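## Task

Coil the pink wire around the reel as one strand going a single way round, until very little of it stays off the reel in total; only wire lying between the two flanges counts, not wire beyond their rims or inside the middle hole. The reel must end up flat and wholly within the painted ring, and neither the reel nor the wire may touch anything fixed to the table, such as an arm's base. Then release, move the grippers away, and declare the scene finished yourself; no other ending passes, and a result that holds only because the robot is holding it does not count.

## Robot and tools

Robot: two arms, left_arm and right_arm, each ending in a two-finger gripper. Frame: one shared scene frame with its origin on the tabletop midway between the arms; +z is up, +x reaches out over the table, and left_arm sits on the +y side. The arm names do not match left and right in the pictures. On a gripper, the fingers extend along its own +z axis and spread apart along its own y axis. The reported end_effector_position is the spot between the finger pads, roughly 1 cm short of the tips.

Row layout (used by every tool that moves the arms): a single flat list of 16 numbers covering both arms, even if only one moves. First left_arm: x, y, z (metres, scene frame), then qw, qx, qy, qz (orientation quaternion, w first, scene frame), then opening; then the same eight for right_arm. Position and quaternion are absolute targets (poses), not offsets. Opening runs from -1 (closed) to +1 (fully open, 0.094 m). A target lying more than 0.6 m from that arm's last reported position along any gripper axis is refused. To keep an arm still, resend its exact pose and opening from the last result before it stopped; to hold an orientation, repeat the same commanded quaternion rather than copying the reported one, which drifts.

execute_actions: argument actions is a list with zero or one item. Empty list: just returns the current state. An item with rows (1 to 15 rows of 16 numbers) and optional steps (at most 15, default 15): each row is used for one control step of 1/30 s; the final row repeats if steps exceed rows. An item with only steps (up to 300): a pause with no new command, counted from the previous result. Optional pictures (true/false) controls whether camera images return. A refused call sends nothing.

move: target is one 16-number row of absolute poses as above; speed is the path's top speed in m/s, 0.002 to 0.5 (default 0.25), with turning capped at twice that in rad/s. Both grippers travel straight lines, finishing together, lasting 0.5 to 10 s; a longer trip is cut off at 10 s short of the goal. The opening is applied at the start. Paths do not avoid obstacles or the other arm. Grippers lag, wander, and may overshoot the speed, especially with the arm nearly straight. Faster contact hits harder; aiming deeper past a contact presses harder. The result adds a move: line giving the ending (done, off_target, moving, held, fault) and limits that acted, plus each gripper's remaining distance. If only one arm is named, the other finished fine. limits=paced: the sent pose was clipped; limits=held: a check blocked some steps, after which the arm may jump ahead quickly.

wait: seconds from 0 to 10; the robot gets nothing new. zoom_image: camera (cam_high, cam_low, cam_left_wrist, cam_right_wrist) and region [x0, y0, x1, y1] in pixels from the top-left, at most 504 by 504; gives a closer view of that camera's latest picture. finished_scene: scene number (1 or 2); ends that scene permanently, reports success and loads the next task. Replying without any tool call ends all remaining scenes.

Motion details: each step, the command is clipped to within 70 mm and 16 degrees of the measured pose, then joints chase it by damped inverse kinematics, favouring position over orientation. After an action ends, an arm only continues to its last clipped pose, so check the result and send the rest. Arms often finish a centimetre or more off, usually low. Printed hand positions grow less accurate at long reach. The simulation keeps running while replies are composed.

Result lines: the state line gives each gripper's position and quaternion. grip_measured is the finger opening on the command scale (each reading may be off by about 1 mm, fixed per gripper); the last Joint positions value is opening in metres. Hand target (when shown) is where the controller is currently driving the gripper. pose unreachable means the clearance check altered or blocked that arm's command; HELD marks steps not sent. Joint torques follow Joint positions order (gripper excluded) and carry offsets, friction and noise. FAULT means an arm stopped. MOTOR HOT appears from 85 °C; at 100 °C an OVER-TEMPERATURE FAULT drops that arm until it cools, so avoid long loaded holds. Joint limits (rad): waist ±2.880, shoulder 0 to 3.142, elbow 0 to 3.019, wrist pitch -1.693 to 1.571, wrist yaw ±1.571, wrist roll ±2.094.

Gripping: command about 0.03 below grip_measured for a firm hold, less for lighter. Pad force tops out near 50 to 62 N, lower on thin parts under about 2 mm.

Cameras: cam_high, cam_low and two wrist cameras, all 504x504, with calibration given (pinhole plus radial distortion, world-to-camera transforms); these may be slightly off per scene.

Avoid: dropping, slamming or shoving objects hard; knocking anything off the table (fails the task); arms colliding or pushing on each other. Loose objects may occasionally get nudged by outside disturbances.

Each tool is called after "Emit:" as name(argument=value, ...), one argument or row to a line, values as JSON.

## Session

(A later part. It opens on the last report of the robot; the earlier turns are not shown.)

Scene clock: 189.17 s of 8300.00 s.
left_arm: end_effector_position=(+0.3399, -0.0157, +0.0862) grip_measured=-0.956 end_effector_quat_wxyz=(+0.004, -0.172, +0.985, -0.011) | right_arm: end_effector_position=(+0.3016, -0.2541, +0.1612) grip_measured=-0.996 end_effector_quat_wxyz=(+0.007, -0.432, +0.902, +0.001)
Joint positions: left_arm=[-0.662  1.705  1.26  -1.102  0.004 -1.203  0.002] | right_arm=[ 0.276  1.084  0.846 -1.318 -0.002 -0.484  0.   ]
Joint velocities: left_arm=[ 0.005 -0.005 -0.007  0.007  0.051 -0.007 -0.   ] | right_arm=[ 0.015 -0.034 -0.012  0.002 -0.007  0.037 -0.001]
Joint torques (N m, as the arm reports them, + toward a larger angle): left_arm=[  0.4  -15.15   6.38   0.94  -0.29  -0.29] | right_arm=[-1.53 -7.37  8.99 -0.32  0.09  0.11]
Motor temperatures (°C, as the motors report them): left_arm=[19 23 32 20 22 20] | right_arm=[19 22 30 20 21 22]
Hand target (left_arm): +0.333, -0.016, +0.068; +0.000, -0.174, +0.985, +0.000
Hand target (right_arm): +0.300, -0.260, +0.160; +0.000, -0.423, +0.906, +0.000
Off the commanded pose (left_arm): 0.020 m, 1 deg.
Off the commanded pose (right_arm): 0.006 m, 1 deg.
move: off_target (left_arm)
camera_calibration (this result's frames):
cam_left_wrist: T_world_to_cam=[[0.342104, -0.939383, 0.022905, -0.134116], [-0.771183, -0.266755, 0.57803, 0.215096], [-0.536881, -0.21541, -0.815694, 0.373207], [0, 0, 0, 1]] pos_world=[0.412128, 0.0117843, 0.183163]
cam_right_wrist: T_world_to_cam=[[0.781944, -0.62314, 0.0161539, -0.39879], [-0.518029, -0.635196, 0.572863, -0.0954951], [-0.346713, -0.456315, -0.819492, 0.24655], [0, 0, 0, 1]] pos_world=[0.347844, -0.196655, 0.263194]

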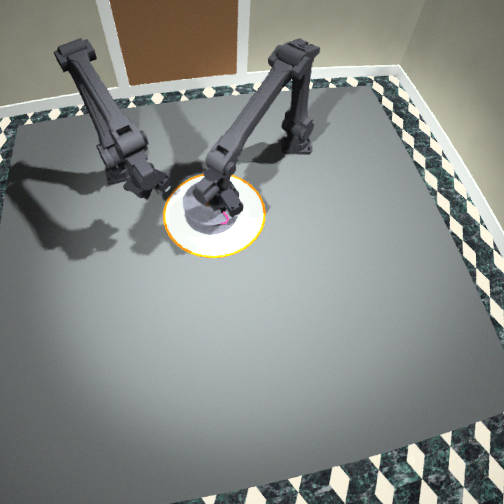

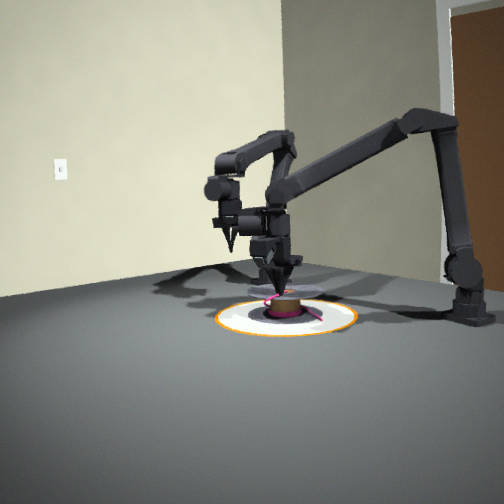

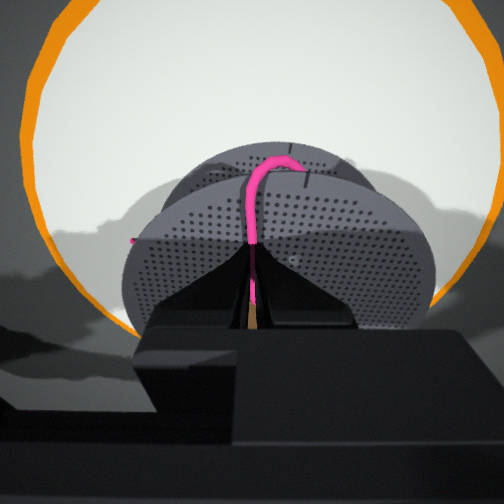

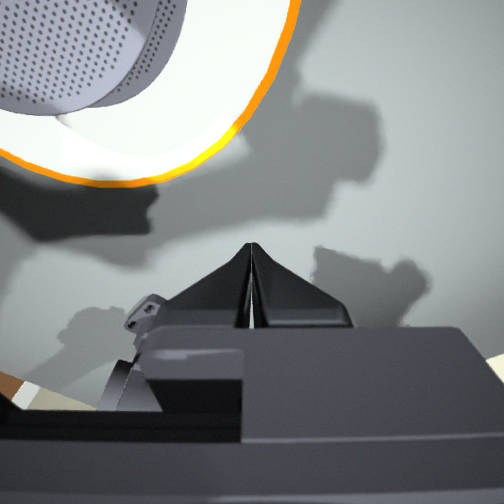

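Emit:
move(
  target=[0.39,-0.005,0.155,0,-0.174,0.985,0,-1,0.30,-0.26,0.16,0,-0.423,0.906,0,-1],
  speed=0.08,
)

Emit:
move(
  target=[0.40,0.07,0.13,0,0.342,0.94,0,-1,0.30,-0.26,0.16,0,-0.423,0.906,0,-1],
  speed=0.12,
)

Emit:
zoom_image(
  camera="cam_low",
  region=[200,240,400,350],
)

Scene clock: 192.97 s of 8300.00 s.
left_arm: end_effector_position=(+0.3727, +0.0046, +0.1394) grip_measured=-0.956 end_effector_quat_wxyz=(-0.010, -0.178, +0.984, +0.012) | right_arm: end_effector_position=(+0.3016, -0.2541, +0.1612) grip_measured=-0.996 end_effector_quat_wxyz=(+0.007, -0.432, +0.902, +0.001)
Joint positions: left_arm=[-0.587  1.705  1.409 -1.304  0.002 -1.139  0.002] | right_arm=[ 0.276  1.084  0.846 -1.318 -0.002 -0.484  0.   ]
Joint velocities: left_arm=[-0.015 -0.005  0.007  0.017  0.022 -0.037 -0.001] | right_arm=[-0.005  0.005  0.002  0.007  0.007  0.007  0.   ]
Joint torques (N m, as the arm reports them, + toward a larger angle): left_arm=[  1.84 -16.73  13.48  -0.83  -0.29   0.04] | right_arm=[-1.54 -7.38  8.99 -0.33  0.09  0.11]
Motor temperatures (°C, as the motors report them): left_arm=[19 23 32 20 22 20] | right_arm=[19 22 30 20 21 22]
Hand target (left_arm): +0.389, -0.003, +0.155; +0.001, -0.174, +0.985, -0.000
Hand target (right_arm): +0.300, -0.260, +0.160; +0.000, -0.423, +0.906, +0.000
Off the commanded pose (left_arm): 0.025 m, 2 deg.
Off the commanded pose (right_arm): 0.006 m, 1 deg.
move: off_target (left_arm)
camera_calibration (this result's frames):
cam_left_wrist: T_world_to_cam=[[0.35238, -0.935474, -0.0267833, -0.124418], [-0.747522, -0.298569, 0.593352, 0.204313], [-0.563062, -0.189064, -0.804497, 0.446587], [0, 0, 0, 1]] pos_world=[0.448027, 0.029045, 0.234716]
cam_right_wrist: T_world_to_cam=[[0.781944, -0.62314, 0.0161539, -0.39879], [-0.518029, -0.635196, 0.572863, -0.0954951], [-0.346713, -0.456315, -0.819492, 0.24655], [0, 0, 0, 1]] pos_world=[0.347844, -0.196655, 0.263194]

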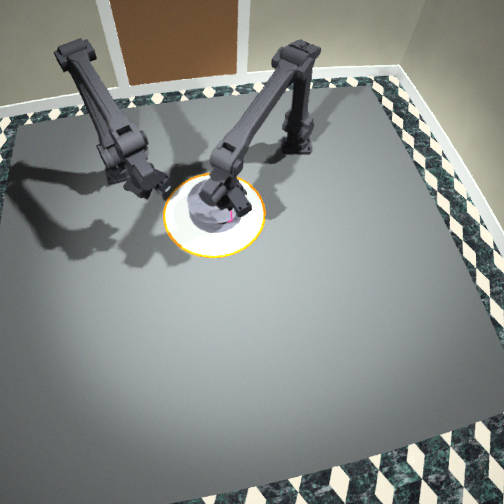

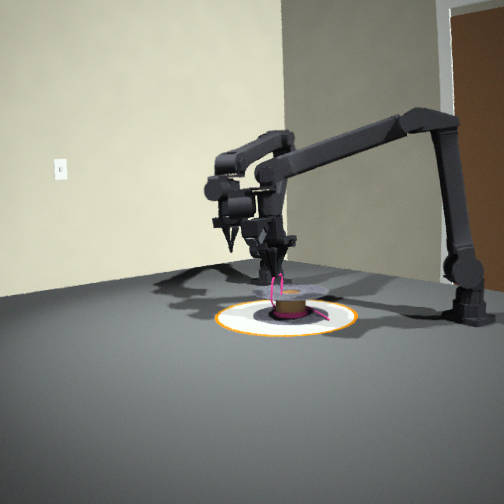

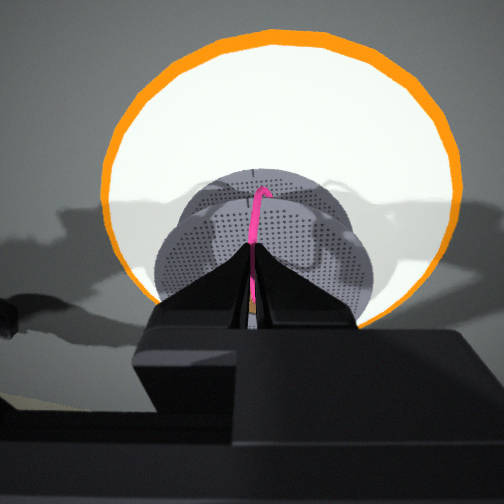

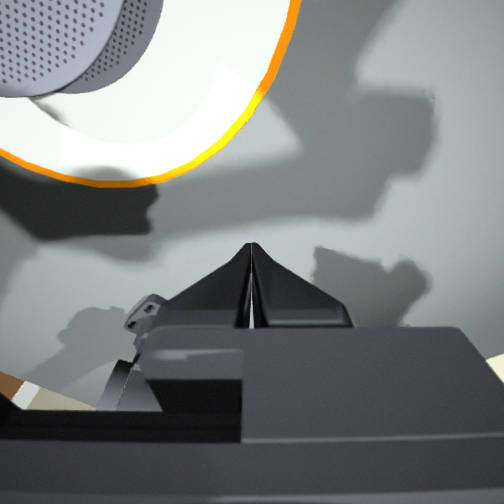

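Scene clock: 197.80 s of 8300.00 s.
left_arm: end_effector_position=(+0.3968, +0.0645, +0.1265) grip_measured=-0.956 end_effector_quat_wxyz=(-0.010, +0.340, +0.940, +0.004) | right_arm: end_effector_position=(+0.3016, -0.2541, +0.1612) grip_measured=-0.996 end_effector_quat_wxyz=(+0.007, -0.432, +0.902, +0.001)
Joint positions: left_arm=[-0.463  1.658  1.312 -1.246 -0.001  0.037  0.002] | right_arm=[ 0.276  1.084  0.846 -1.318 -0.002 -0.484  0.   ]
Joint velocities: left_arm=[-0.005  0.005  0.002 -0.007  0.037  0.007 -0.001] | right_arm=[-0.005 -0.005  0.002  0.012  0.037 -0.007 -0.   ]
Joint torques (N m, as the arm reports them, + toward a larger angle): left_arm=[  2.72 -18.43   7.34   0.76  -0.11   0.04] | right_arm=[-1.52 -7.35  8.99 -0.32  0.09  0.1 ]
Motor temperatures (°C, as the motors report them): left_arm=[19 23 32 20 22 20] | right_arm=[19 22 30 20 21 22]
Hand target (left_arm): +0.401, +0.070, +0.130; +0.001, +0.342, +0.940, +0.001
Hand target (right_arm): +0.300, -0.260, +0.160; +0.000, -0.423, +0.906, +0.000
Off the commanded pose (left_arm): 0.007 m, 1 deg.
Off the commanded pose (right_arm): 0.006 m, 1 deg.
move: done
camera_calibration (this result's frames):
cam_left_wrist: T_world_to_cam=[[-0.637272, -0.770639, -0.000517596, 0.301477], [-0.617332, 0.510094, 0.598921, 0.143299], [-0.461287, 0.381995, -0.800808, 0.383499], [0, 0, 0, 1]] pos_world=[0.457489, 0.0127396, 0.22144]
cam_right_wrist: T_world_to_cam=[[0.781944, -0.62314, 0.0161539, -0.39879], [-0.518029, -0.635196, 0.572863, -0.0954951], [-0.346713, -0.456315, -0.819492, 0.24655], [0, 0, 0, 1]] pos_world=[0.347844, -0.196655, 0.263194]

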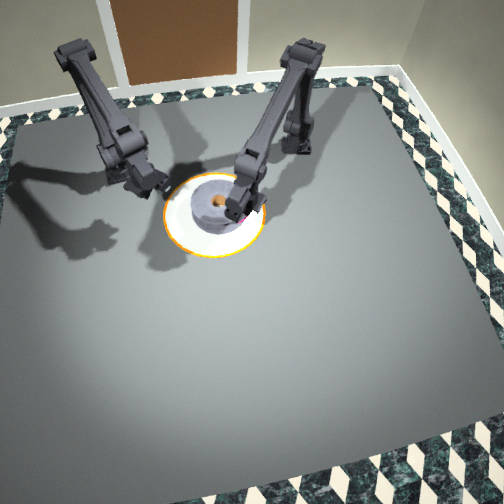

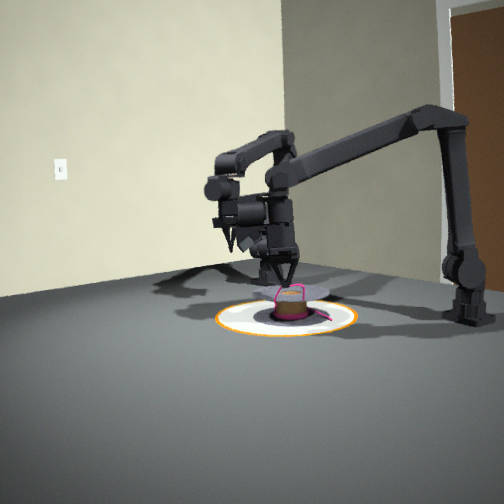

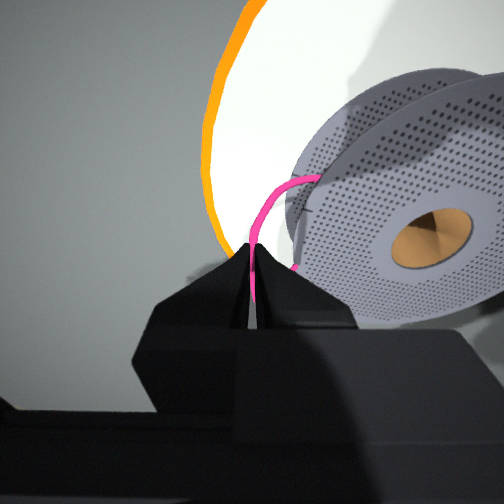

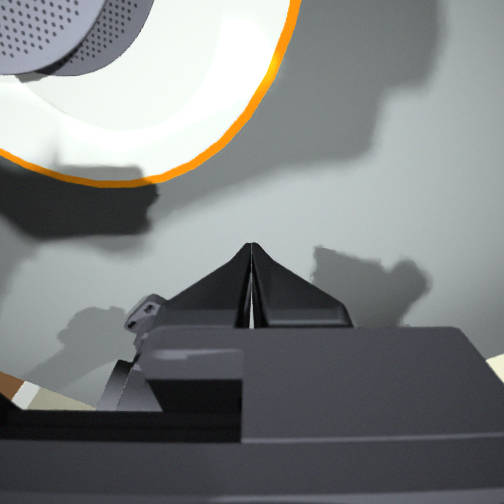

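Region (200, 240, 400, 350) of cam_low's 504x504 image, scaled by 2.520, with more detail than that image has; it fills the top 277 rows of this view, and the rest is white.

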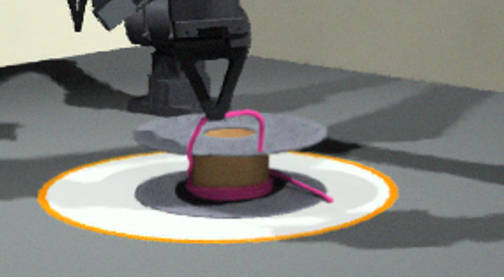

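Emit:
execute_actions(
  actions=[],
)

Scene clock: 204.20 s of 8300.00 s.
left_arm: end_effector_position=(+0.3968, +0.0645, +0.1265) grip_measured=-0.956 end_effector_quat_wxyz=(-0.010, +0.342, +0.940, +0.004) | right_arm: end_effector_position=(+0.3016, -0.2541, +0.1612) grip_measured=-0.996 end_effector_quat_wxyz=(+0.007, -0.432, +0.902, +0.001)
Joint positions: left_arm=[-0.463  1.658  1.312 -1.246 -0.001  0.04   0.002] | right_arm=[ 0.276  1.084  0.846 -1.318 -0.002 -0.484  0.   ]
Joint velocities: left_arm=[-0.005 -0.015  0.002 -0.007  0.066 -0.037  0.001] | right_arm=[-0.005  0.005 -0.012 -0.007 -0.037  0.007 -0.001]
Joint torques (N m, as the arm reports them, + toward a larger angle): left_arm=[  2.52 -18.43   7.36   0.77  -0.11   0.05] | right_arm=[-1.53 -7.37  8.99 -0.33  0.09  0.1 ]
Motor temperatures (°C, as the motors report them): left_arm=[19 23 31 20 22 20] | right_arm=[19 22 30 20 21 22]
Hand target (left_arm): +0.401, +0.070, +0.130; +0.001, +0.342, +0.940, +0.001
Hand target (right_arm): +0.300, -0.260, +0.160; +0.000, -0.423, +0.906, +0.000
Off the commanded pose (left_arm): 0.007 m, 1 deg.
Off the commanded pose (right_arm): 0.006 m, 1 deg.
Steps of this call (steps 1 to 90: nothing new was sent; then 3.40 s passed at rest). Readings (end_effector_position):
1: left_arm (+0.3968, +0.0645, +0.1265) | right_arm (+0.3016, -0.2541, +0.1612)
2: left_arm (+0.3968, +0.0645, +0.1265) | right_arm (+0.3016, -0.2541, +0.1612)
4: left_arm (+0.3968, +0.0645, +0.1265) | right_arm (+0.3016, -0.2541, +0.1612)
8: left_arm (+0.3968, +0.0645, +0.1265) | right_arm (+0.3016, -0.2541, +0.1612)
90: the state above
camera_calibration (this result's frames):
cam_left_wrist: T_world_to_cam=[[-0.63962, -0.768691, -0.000452808, 0.302275], [-0.615748, 0.512005, 0.598921, 0.142547], [-0.460153, 0.383361, -0.800808, 0.38296], [0, 0, 0, 1]] pos_world=[0.457335, 0.0125595, 0.22144]
cam_right_wrist: T_world_to_cam=[[0.781944, -0.62314, 0.0161539, -0.39879], [-0.518029, -0.635196, 0.572863, -0.0954951], [-0.346713, -0.456315, -0.819492, 0.24655], [0, 0, 0, 1]] pos_world=[0.347844, -0.196655, 0.263194]

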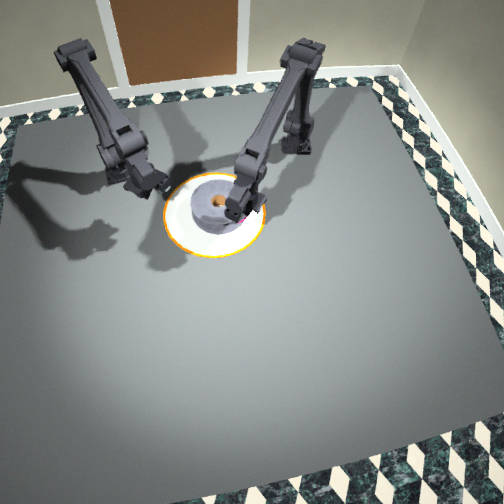

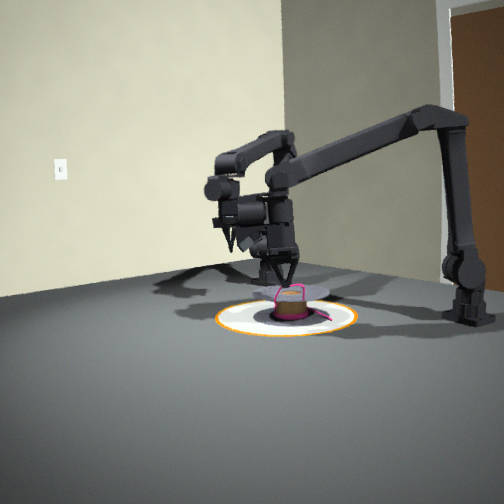

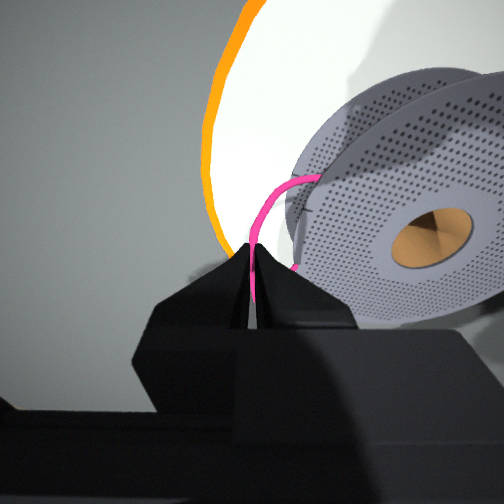

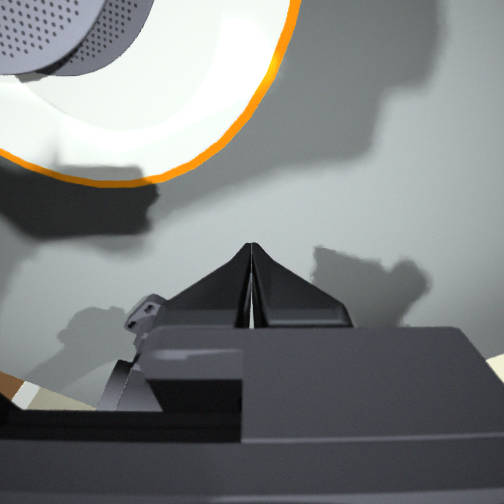

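Emit:
zoom_image(
  camera="cam_low",
  region=[210, 250, 370, 345],
)

Region (210, 250, 370, 345) of cam_low's 504x504 image, scaled by 3.150, with more detail than that image has; it fills the top 299 rows of this view, and the rest is white.

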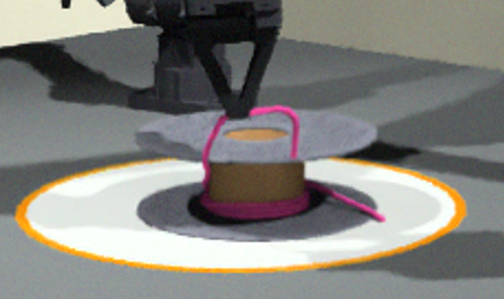

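Emit:
move(
  target=[0.40,0.09,0.035,-0.196,0.280,0.770,-0.539,-1,0.30,-0.26,0.16,0,-0.423,0.906,0,-1],
  speed=0.12,
)

Emit:
zoom_image(
  camera="cam_low",
  region=[180, 240, 400, 370],
)

Emit:
zoom_image(
  camera="cam_high",
  region=[150, 160, 290, 270],
)

Scene clock: 217.37 s of 8300.00 s.
left_arm: end_effector_position=(+0.3932, +0.0882, +0.0402) grip_measured=-0.956 end_effector_quat_wxyz=(-0.202, +0.284, +0.775, -0.527) | right_arm: end_effector_position=(+0.3016, -0.2541, +0.1612) grip_measured=-0.996 end_effector_quat_wxyz=(+0.007, -0.432, +0.902, +0.001)
Joint positions: left_arm=[-0.102  2.122  1.359 -1.617  1.018  0.875  0.002] | right_arm=[ 0.276  1.084  0.846 -1.318 -0.002 -0.484  0.   ]
Joint velocities: left_arm=[-0.005 -0.015 -0.037 -0.002 -0.007  0.095 -0.001] | right_arm=[ 0.015  0.015 -0.017  0.022  0.037 -0.007 -0.001]
Joint torques (N m, as the arm reports them, + toward a larger angle): left_arm=[  2.52 -17.02   7.8   -2.39   0.45   0.16] | right_arm=[-1.52 -7.37  9.   -0.33  0.09  0.1 ]
Motor temperatures (°C, as the motors report them): left_arm=[19 24 31 20 22 20] | right_arm=[19 22 30 20 21 22]
Hand target (left_arm): +0.403, +0.091, +0.033; -0.202, +0.279, +0.773, -0.532
Hand target (right_arm): +0.300, -0.260, +0.160; +0.000, -0.423, +0.906, +0.000
Off the commanded pose (left_arm): 0.009 m, 2 deg.
Off the commanded pose (right_arm): 0.006 m, 1 deg.
After step 90, 4.60 s passed at rest.
move: done
camera_calibration (this result's frames):
cam_left_wrist: T_world_to_cam=[[-0.225775, -0.28467, 0.931659, 0.0752792], [-0.26013, 0.939244, 0.223949, 0.0174477], [-0.938807, -0.19179, -0.286109, 0.521337], [0, 0, 0, 1]] pos_world=[0.51097, 0.105029, 0.0751174]
cam_right_wrist: T_world_to_cam=[[0.781944, -0.62314, 0.0161539, -0.39879], [-0.518029, -0.635196, 0.572863, -0.0954951], [-0.346713, -0.456315, -0.819492, 0.24655], [0, 0, 0, 1]] pos_world=[0.347844, -0.196655, 0.263194]

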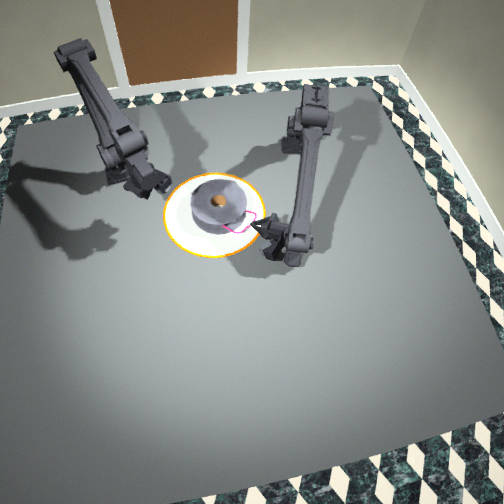

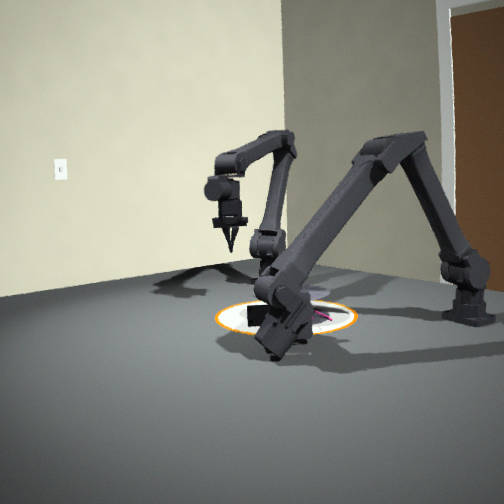

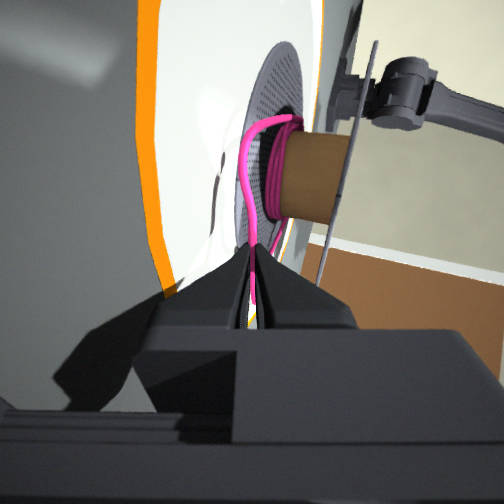

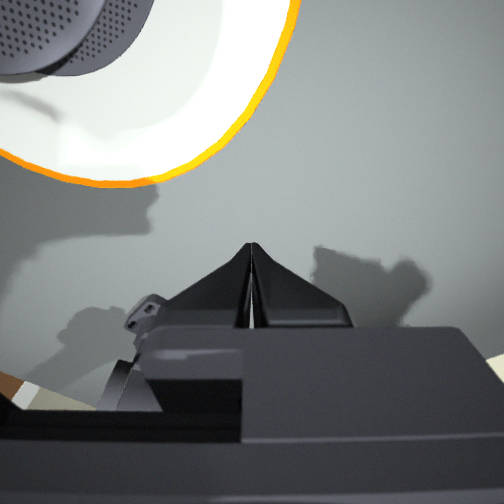

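Region (180, 240, 400, 370) of cam_low's 504x504 image, scaled by 2.291, with more detail than that image has; it fills the top 298 rows of this view, and the rest is white.

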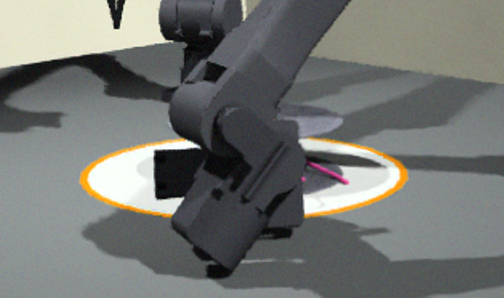

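Region (150, 160, 290, 270) of cam_high's 504x504 image, scaled by 3.600, with more detail than that image has; it fills the top 396 rows of this view, and the rest is white.

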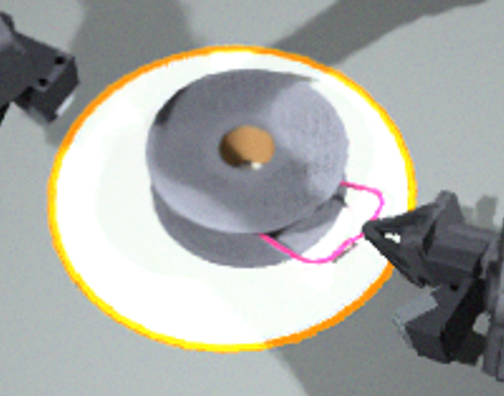

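Emit:
move(
  target=[0.40,0.09,0.035,-0.196,0.280,0.770,-0.539,-1,0.30,-0.02,0.12,0,-0.985,0.174,0,-1],
  speed=0.3,
)

Scene clock: 222.73 s of 8300.00 s.
left_arm: end_effector_position=(+0.3943, +0.0865, +0.0417) grip_measured=-0.956 end_effector_quat_wxyz=(-0.194, +0.287, +0.771, -0.534) | right_arm: end_effector_position=(+0.2925, -0.0426, +0.1110) grip_measured=-0.996 end_effector_quat_wxyz=(+0.021, +0.982, -0.186, -0.011)
Joint positions: left_arm=[-0.102  2.122  1.359 -1.617  1.032  0.891  0.002] | right_arm=[ 0.783  1.517  1.097 -1.197 -0.001 -1.849  0.   ]
Joint velocities: left_arm=[-0.005  0.005 -0.007 -0.002  0.007 -0.007  0.   ] | right_arm=[ 0.005 -0.005 -0.002 -0.012 -0.022 -0.022 -0.   ]
Joint torques (N m, as the arm reports them, + toward a larger angle): left_arm=[  2.42 -17.86   6.48  -2.07   0.48   0.15] | right_arm=[  0.96 -12.66  13.11   0.26  -0.03  -0.08]
Motor temperatures (°C, as the motors report them): left_arm=[19 24 31 20 22 20] | right_arm=[19 22 31 20 21 22]
Hand target (left_arm): +0.400, +0.090, +0.035; -0.196, +0.280, +0.770, -0.539
Hand target (right_arm): +0.302, -0.022, +0.121; +0.001, +0.985, -0.174, -0.001
Off the commanded pose (left_arm): 0.009 m, 1 deg.
Off the commanded pose (right_arm): 0.025 m, 3 deg.
move: off_target (right_arm)
camera_calibration (this result's frames):
cam_left_wrist: T_world_to_cam=[[-0.232313, -0.267717, 0.935071, 0.0746455], [-0.266394, 0.942126, 0.203552, 0.0220596], [-0.935449, -0.20181, -0.290186, 0.522175], [0, 0, 0, 1]] pos_world=[0.511686, 0.104581, 0.0772386]
cam_right_wrist: T_world_to_cam=[[0.362052, 0.931567, -0.0331766, -0.0645873], [0.770766, -0.279161, 0.572702, -0.298896], [0.524249, -0.23292, -0.819092, 0.0535334], [0, 0, 0, 1]] pos_world=[0.225698, -0.0108038, 0.212884]

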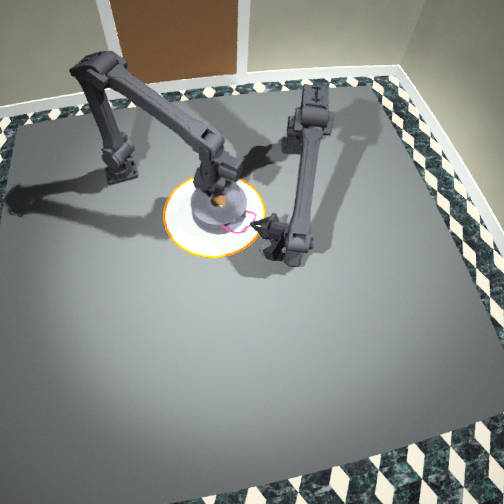

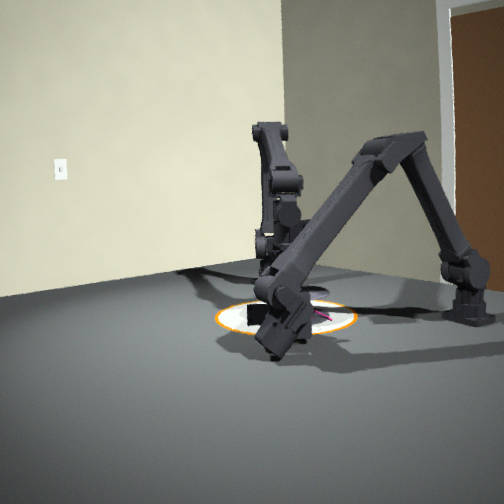

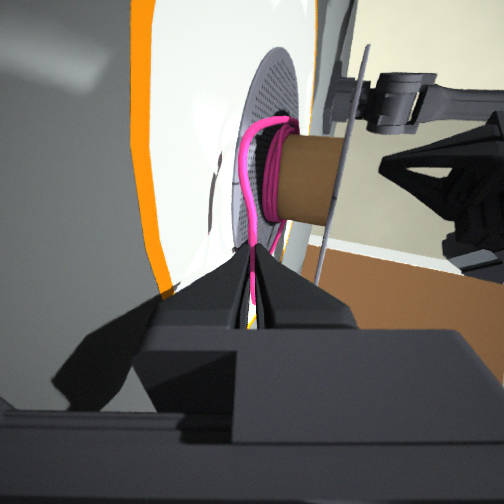

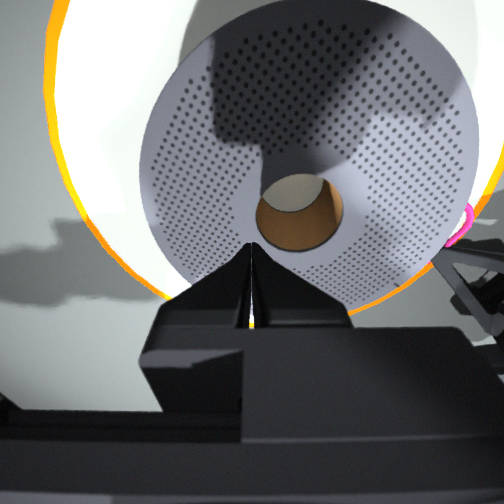

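Emit:
move(
  target=[0.40,0.09,0.035,-0.196,0.280,0.770,-0.539,-1,0.303,0.004,0.105,0,-0.985,0.174,0,-1],
  speed=0.1,
)

Emit:
move(
  target=[0.40,0.09,0.035,-0.196,0.280,0.770,-0.539,-1,0.295,-0.008,0.048,0,-0.985,0.174,0,-1],
  speed=0.08,
)

Scene clock: 227.53 s of 8300.00 s.
left_arm: end_effector_position=(+0.3943, +0.0865, +0.0417) grip_measured=-0.956 end_effector_quat_wxyz=(-0.194, +0.287, +0.771, -0.534) | right_arm: end_effector_position=(+0.2939, -0.0183, +0.0953) grip_measured=-0.996 end_effector_quat_wxyz=(+0.020, +0.984, -0.174, -0.010)
Joint positions: left_arm=[-0.102  2.122  1.359 -1.617  1.032  0.891  0.002] | right_arm=[ 0.815  1.584  1.131 -1.162 -0.001 -1.841  0.   ]
Joint velocities: left_arm=[ 0.005 -0.015 -0.002  0.002 -0.037 -0.007 -0.   ] | right_arm=[-0.015 -0.024  0.007 -0.007 -0.051  0.007  0.   ]
Joint torques (N m, as the arm reports them, + toward a larger angle): left_arm=[  2.45 -17.9    6.47  -2.05   0.48   0.14] | right_arm=[  1.07 -13.6   12.97   0.26   0.     0.18]
Motor temperatures (°C, as the motors report them): left_arm=[19 24 31 20 22 20] | right_arm=[19 22 32 20 21 22]
Hand target (left_arm): +0.400, +0.090, +0.035; -0.196, +0.280, +0.770, -0.539
Hand target (right_arm): +0.303, +0.003, +0.106; -0.000, +0.985, -0.174, -0.000
Off the commanded pose (left_arm): 0.009 m, 1 deg.
Off the commanded pose (right_arm): 0.026 m, 3 deg.
After step 90, 0.93 s passed at rest.
move: off_target (right_arm)
camera_calibration (this result's frames):
cam_left_wrist: T_world_to_cam=[[-0.232313, -0.267717, 0.935071, 0.0746455], [-0.266394, 0.942126, 0.203552, 0.0220596], [-0.935449, -0.20181, -0.290186, 0.522175], [0, 0, 0, 1]] pos_world=[0.511686, 0.104581, 0.0772386]
cam_right_wrist: T_world_to_cam=[[0.339234, 0.940164, -0.0318149, -0.08148], [0.776683, -0.260844, 0.573345, -0.285649], [0.530739, -0.219208, -0.818696, 0.043956], [0, 0, 0, 1]] pos_world=[0.226171, 0.0117302, 0.19717]

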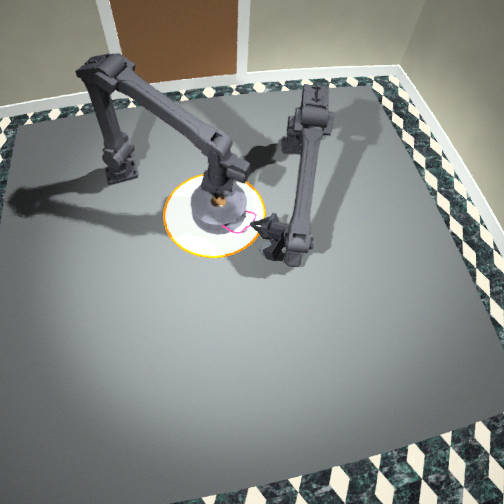

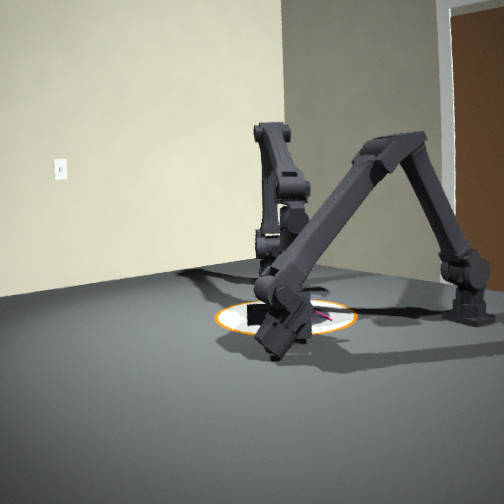

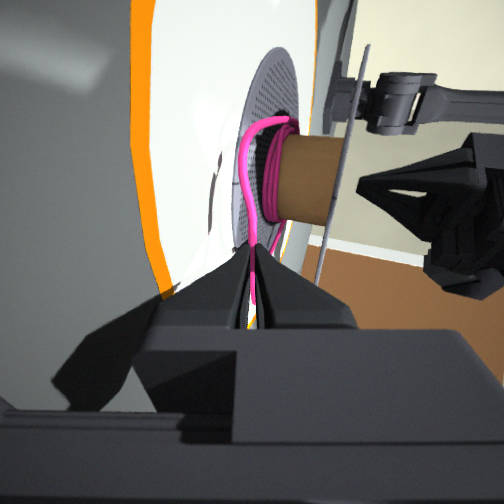

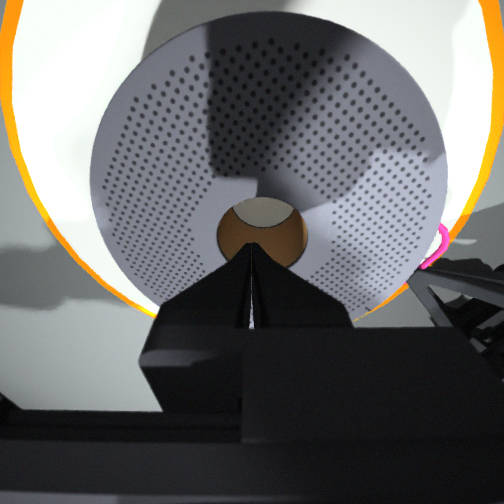

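Scene clock: 228.53 s of 8300.00 s.
left_arm: end_effector_position=(+0.3943, +0.0865, +0.0417) grip_measured=-0.956 end_effector_quat_wxyz=(-0.194, +0.287, +0.771, -0.534) | right_arm: end_effector_position=(+0.3003, -0.0092, +0.0576) grip_measured=-0.996 end_effector_quat_wxyz=(-0.005, +0.985, -0.175, +0.002)
Joint positions: left_arm=[-0.102  2.122  1.359 -1.617  1.032  0.891  0.002] | right_arm=[ 0.815  1.627  1.071 -1.004 -0.001 -1.841  0.   ]
Joint velocities: left_arm=[ 0.005 -0.005  0.007  0.007  0.007 -0.022  0.   ] | right_arm=[-0.005 -0.005  0.002  0.017  0.051 -0.022  0.001]
Joint torques (N m, as the arm reports them, + toward a larger angle): left_arm=[  2.47 -17.92   6.47  -2.05   0.48   0.15] | right_arm=[  1.08 -13.73   7.19   0.5    0.03   0.16]
Motor temperatures (°C, as the motors report them): left_arm=[19 24 31 20 22 20] | right_arm=[19 22 32 20 21 22]
Hand target (left_arm): +0.400, +0.090, +0.035; -0.196, +0.280, +0.770, -0.539
Hand target (right_arm): +0.295, -0.008, +0.048; +0.000, +0.985, -0.174, +0.000
Off the commanded pose (left_arm): 0.009 m, 1 deg.
Off the commanded pose (right_arm): 0.011 m, 1 deg.
move: off_target (right_arm)
camera_calibration (this result's frames):
cam_left_wrist: T_world_to_cam=[[-0.232313, -0.267717, 0.935071, 0.0746455], [-0.266394, 0.942126, 0.203552, 0.0220596], [-0.935449, -0.20181, -0.290186, 0.522175], [0, 0, 0, 1]] pos_world=[0.511686, 0.104581, 0.0772386]
cam_right_wrist: T_world_to_cam=[[0.339745, 0.940248, 0.0225217, -0.0966904], [0.757529, -0.287758, 0.585957, -0.261899], [0.557426, -0.182015, -0.810029, 0.0034209], [0, 0, 0, 1]] pos_world=[0.229339, 0.0161721, 0.15841]

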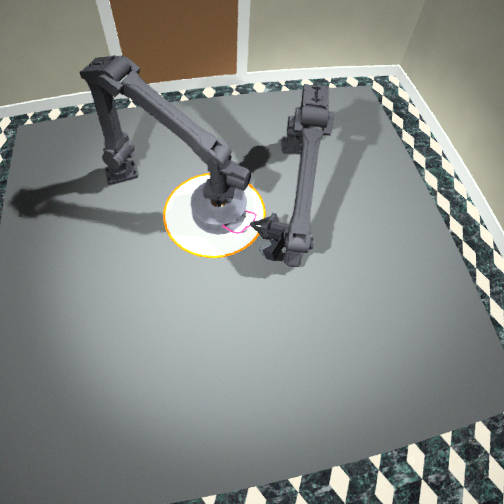

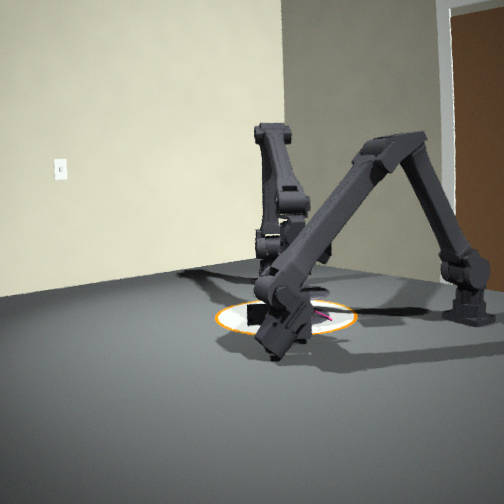

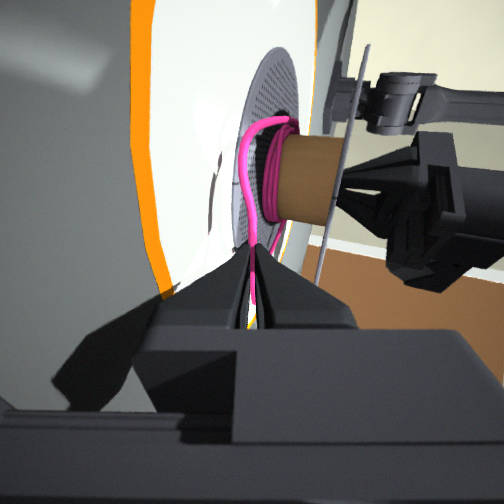

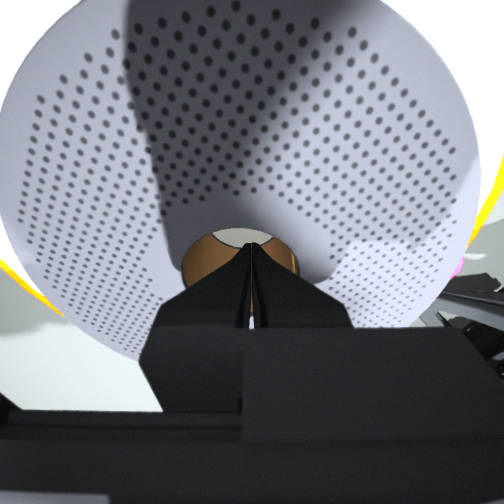

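Emit:
execute_actions(
  actions=[
    {"rows":[[0.40,0.09,0.035,-0.196,0.280,0.770,-0.539,-1,0.295,-0.008,0.048,0,-0.985,0.174,0,-0.23]],"steps":15},
  ],
  pictures=false,
)

Emit:
move(
  target=[0.375,0.06,0.04,-0.196,0.280,0.770,-0.539,-1,0.295,-0.008,0.048,0,-0.423,0.906,0,-0.23],
  speed=0.3,
)

Scene clock: 232.77 s of 8300.00 s.
left_arm: end_effector_position=(+0.3943, +0.0865, +0.0417) grip_measured=-0.956 end_effector_quat_wxyz=(-0.194, +0.287, +0.771, -0.534) | right_arm: end_effector_position=(+0.3002, -0.0095, +0.0572) grip_measured=-0.315 end_effector_quat_wxyz=(-0.005, +0.984, -0.176, +0.002)
Joint positions: left_arm=[-0.102  2.122  1.359 -1.617  1.032  0.891  0.002] | right_arm=[ 0.815  1.626  1.07  -1.003 -0.001 -1.839  0.032]
Joint velocities: left_arm=[ 0.015 -0.005 -0.027  0.002  0.022  0.007 -0.   ] | right_arm=[ 0.005  0.015 -0.007  0.002 -0.007 -0.007  0.   ]
Joint torques (N m, as the arm reports them, + toward a larger angle): left_arm=[  2.46 -17.91   6.47  -2.05   0.48   0.15] | right_arm=[  1.05 -13.75   7.24   0.44  -0.01   0.14]
Motor temperatures (°C, as the motors report them): left_arm=[19 24 31 20 22 20] | right_arm=[19 22 31 20 21 22]
Hand target (left_arm): +0.400, +0.090, +0.035; -0.196, +0.280, +0.770, -0.539
Hand target (right_arm): +0.295, -0.008, +0.048; +0.000, +0.985, -0.174, -0.000
Off the commanded pose (left_arm): 0.009 m, 1 deg.
Off the commanded pose (right_arm): 0.011 m, 1 deg.
Steps of this call (steps 1 to 90: nothing new was sent; then 0.73 s passed at rest; steps 91 to 105: all 15 steps of this action). Readings (end_effector_position):
91: left_arm (+0.3943, +0.0865, +0.0417) | right_arm (+0.3003, -0.0092, +0.0576)
92: left_arm (+0.3943, +0.0865, +0.0417) | right_arm (+0.3003, -0.0094, +0.0576)
94: left_arm (+0.3943, +0.0865, +0.0417) | right_arm (+0.3002, -0.0095, +0.0572)
98: left_arm (+0.3943, +0.0865, +0.0417) | right_arm (+0.3002, -0.0095, +0.0572)
105: the state above

Scene clock: 236.80 s of 8300.00 s.
left_arm: end_effector_position=(+0.3755, +0.0565, +0.0421) grip_measured=-0.956 end_effector_quat_wxyz=(-0.197, +0.285, +0.766, -0.542) | right_arm: end_effector_position=(+0.3030, -0.0030, +0.0584) grip_measured=-0.288 end_effector_quat_wxyz=(+0.018, -0.440, +0.898, +0.011)
Joint positions: left_arm=[-0.169  2.103  1.322 -1.544  1.093  0.822  0.002] | right_arm=[ 0.818  1.624  1.07  -0.975 -0.003  0.042  0.033]
Joint velocities: left_arm=[-0.005 -0.005 -0.012 -0.017 -0.051 -0.022  0.001] | right_arm=[-0.005  0.005  0.017 -0.007  0.037  0.051 -0.001]
Joint torques (N m, as the arm reports them, + toward a larger angle): left_arm=[  2.05 -20.48   4.02  -0.53   0.26  -0.2 ] | right_arm=[  0.77 -13.86   7.46  -0.39   0.17   0.51]
Motor temperatures (°C, as the motors report them): left_arm=[19 24 30 20 22 20] | right_arm=[19 22 31 20 21 22]
Hand target (left_arm): +0.375, +0.060, +0.040; -0.197, +0.280, +0.769, -0.540
Hand target (right_arm): +0.295, -0.008, +0.048; +0.000, -0.423, +0.906, -0.000
Off the commanded pose (left_arm): 0.004 m, 1 deg.
Off the commanded pose (right_arm): 0.014 m, 3 deg.
move: off_target (right_arm)
camera_calibration (this result's frames):
cam_left_wrist: T_world_to_cam=[[-0.221292, -0.252604, 0.941924, 0.0566222], [-0.26336, 0.945463, 0.19168, 0.0443804], [-0.938973, -0.205648, -0.275749, 0.499601], [0, 0, 0, 1]] pos_world=[0.49333, 0.0750849, 0.0759239]
cam_right_wrist: T_world_to_cam=[[0.792056, -0.610409, 0.00696668, -0.244304], [-0.512674, -0.658955, 0.550403, 0.123264], [-0.33138, -0.439522, -0.83487, 0.273718], [0, 0, 0, 1]] pos_world=[0.347402, 0.0524055, 0.162376]

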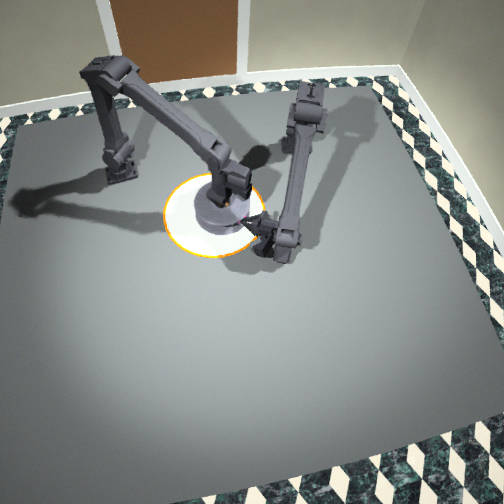

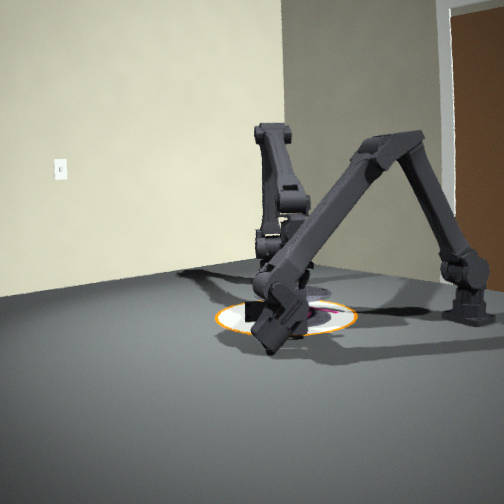

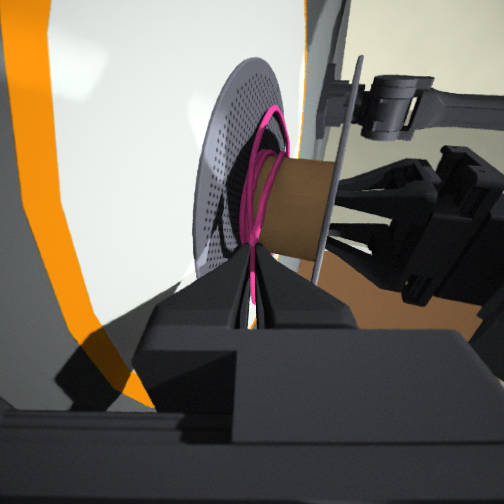

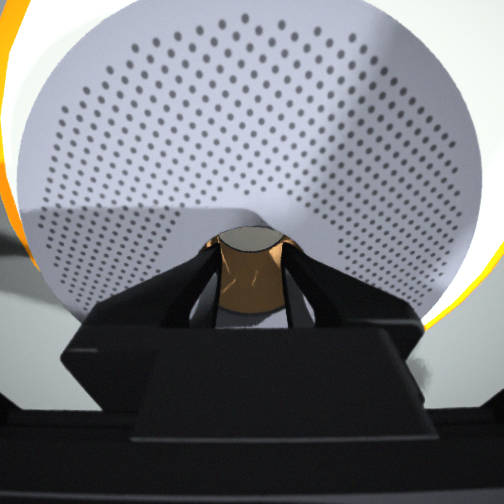

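Emit:
zoom_image(
  camera="cam_low",
  region=[270, 280, 370, 340],
)

Region (270, 280, 370, 340) of cam_low's 504x504 image, scaled by 5.040, with more detail than that image has; it fills the top 302 rows of this view, and the rest is white.

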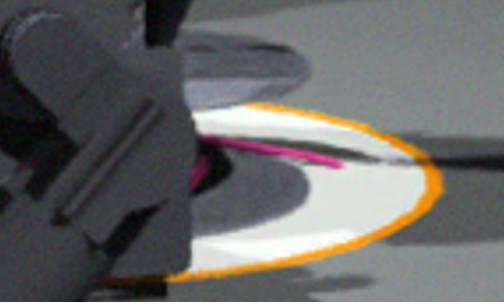

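Emit:
move(
  target=[0.315,0.055,0.04,0,0,0.819,-0.574,-1,0.295,-0.008,0.048,0,-0.423,0.906,0,-0.23],
  speed=0.1,
)

Emit:
zoom_image(
  camera="cam_low",
  region=[210, 260, 370, 345],
)

Scene clock: 249.17 s of 8300.00 s.
left_arm: end_effector_position=(+0.3187, +0.0566, +0.0367) grip_measured=-0.956 end_effector_quat_wxyz=(-0.004, +0.005, +0.818, -0.575) | right_arm: end_effector_position=(+0.3026, -0.0017, +0.0593) grip_measured=-0.279 end_effector_quat_wxyz=(+0.019, -0.432, +0.902, +0.013)
Joint positions: left_arm=[-0.233  1.686  0.499  0.458  1.036 -0.915  0.002] | right_arm=[ 0.82   1.622  1.07  -0.973 -0.003  0.062  0.034]
Joint velocities: left_arm=[-0.005 -0.005 -0.017  0.002  0.066 -0.022  0.   ] | right_arm=[ 0.015  0.005 -0.027 -0.007  0.022  0.022  0.001]
Joint torques (N m, as the arm reports them, + toward a larger angle): left_arm=[  0.65 -12.47   3.08   2.47   0.31  -0.28] | right_arm=[  0.55 -13.56   7.43  -0.51   0.18   0.34]
Motor temperatures (°C, as the motors report them): left_arm=[19 24 30 20 22 20] | right_arm=[19 22 30 20 21 22]
Hand target (left_arm): +0.314, +0.055, +0.040; -0.005, +0.003, +0.816, -0.578
Hand target (right_arm): +0.295, -0.008, +0.048; -0.000, -0.423, +0.906, -0.000
Off the commanded pose (left_arm): 0.005 m, 1 deg.
Off the commanded pose (right_arm): 0.015 m, 3 deg.
After step 90, 5.33 s passed at rest.
move: off_target (right_arm)
camera_calibration (this result's frames):
cam_left_wrist: T_world_to_cam=[[-0.000647786, -0.340239, 0.940339, -0.0161666], [-0.806719, 0.555857, 0.200567, 0.22535], [-0.590934, -0.75846, -0.274837, 0.365071], [0, 0, 0, 1]] pos_world=[0.397517, 0.146129, 0.0703396]
cam_right_wrist: T_world_to_cam=[[0.781235, -0.624212, 0.00550021, -0.239854], [-0.525031, -0.652288, 0.546683, 0.127393], [-0.337659, -0.429976, -0.837321, 0.277042], [0, 0, 0, 1]] pos_world=[0.347814, 0.0524987, 0.163649]

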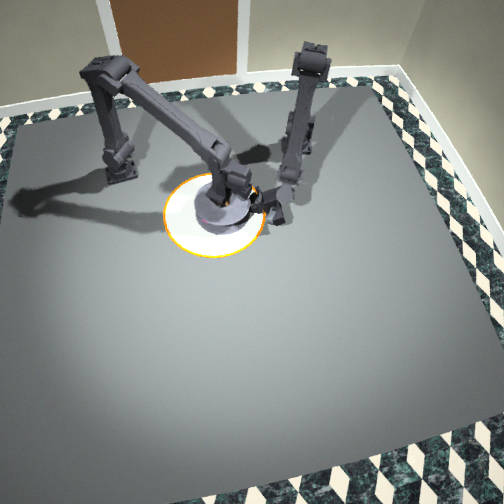

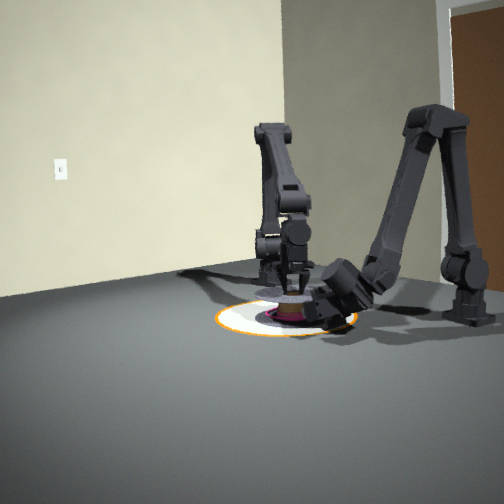

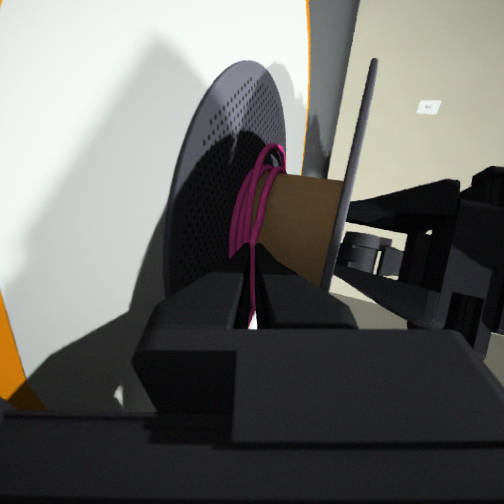

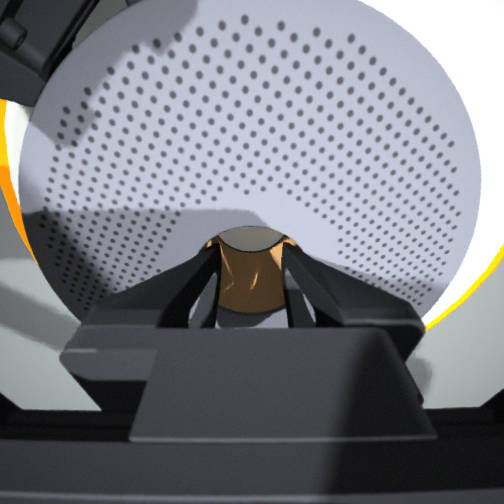

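Region (210, 260, 370, 345) of cam_low's 504x504 image, scaled by 3.150, with more detail than that image has; it fills the top 268 rows of this view, and the rest is white.

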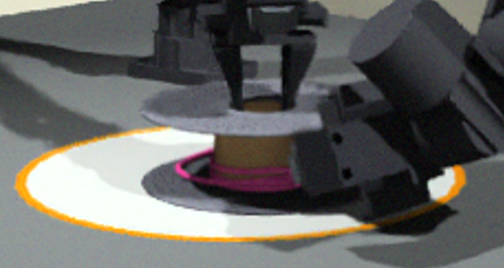

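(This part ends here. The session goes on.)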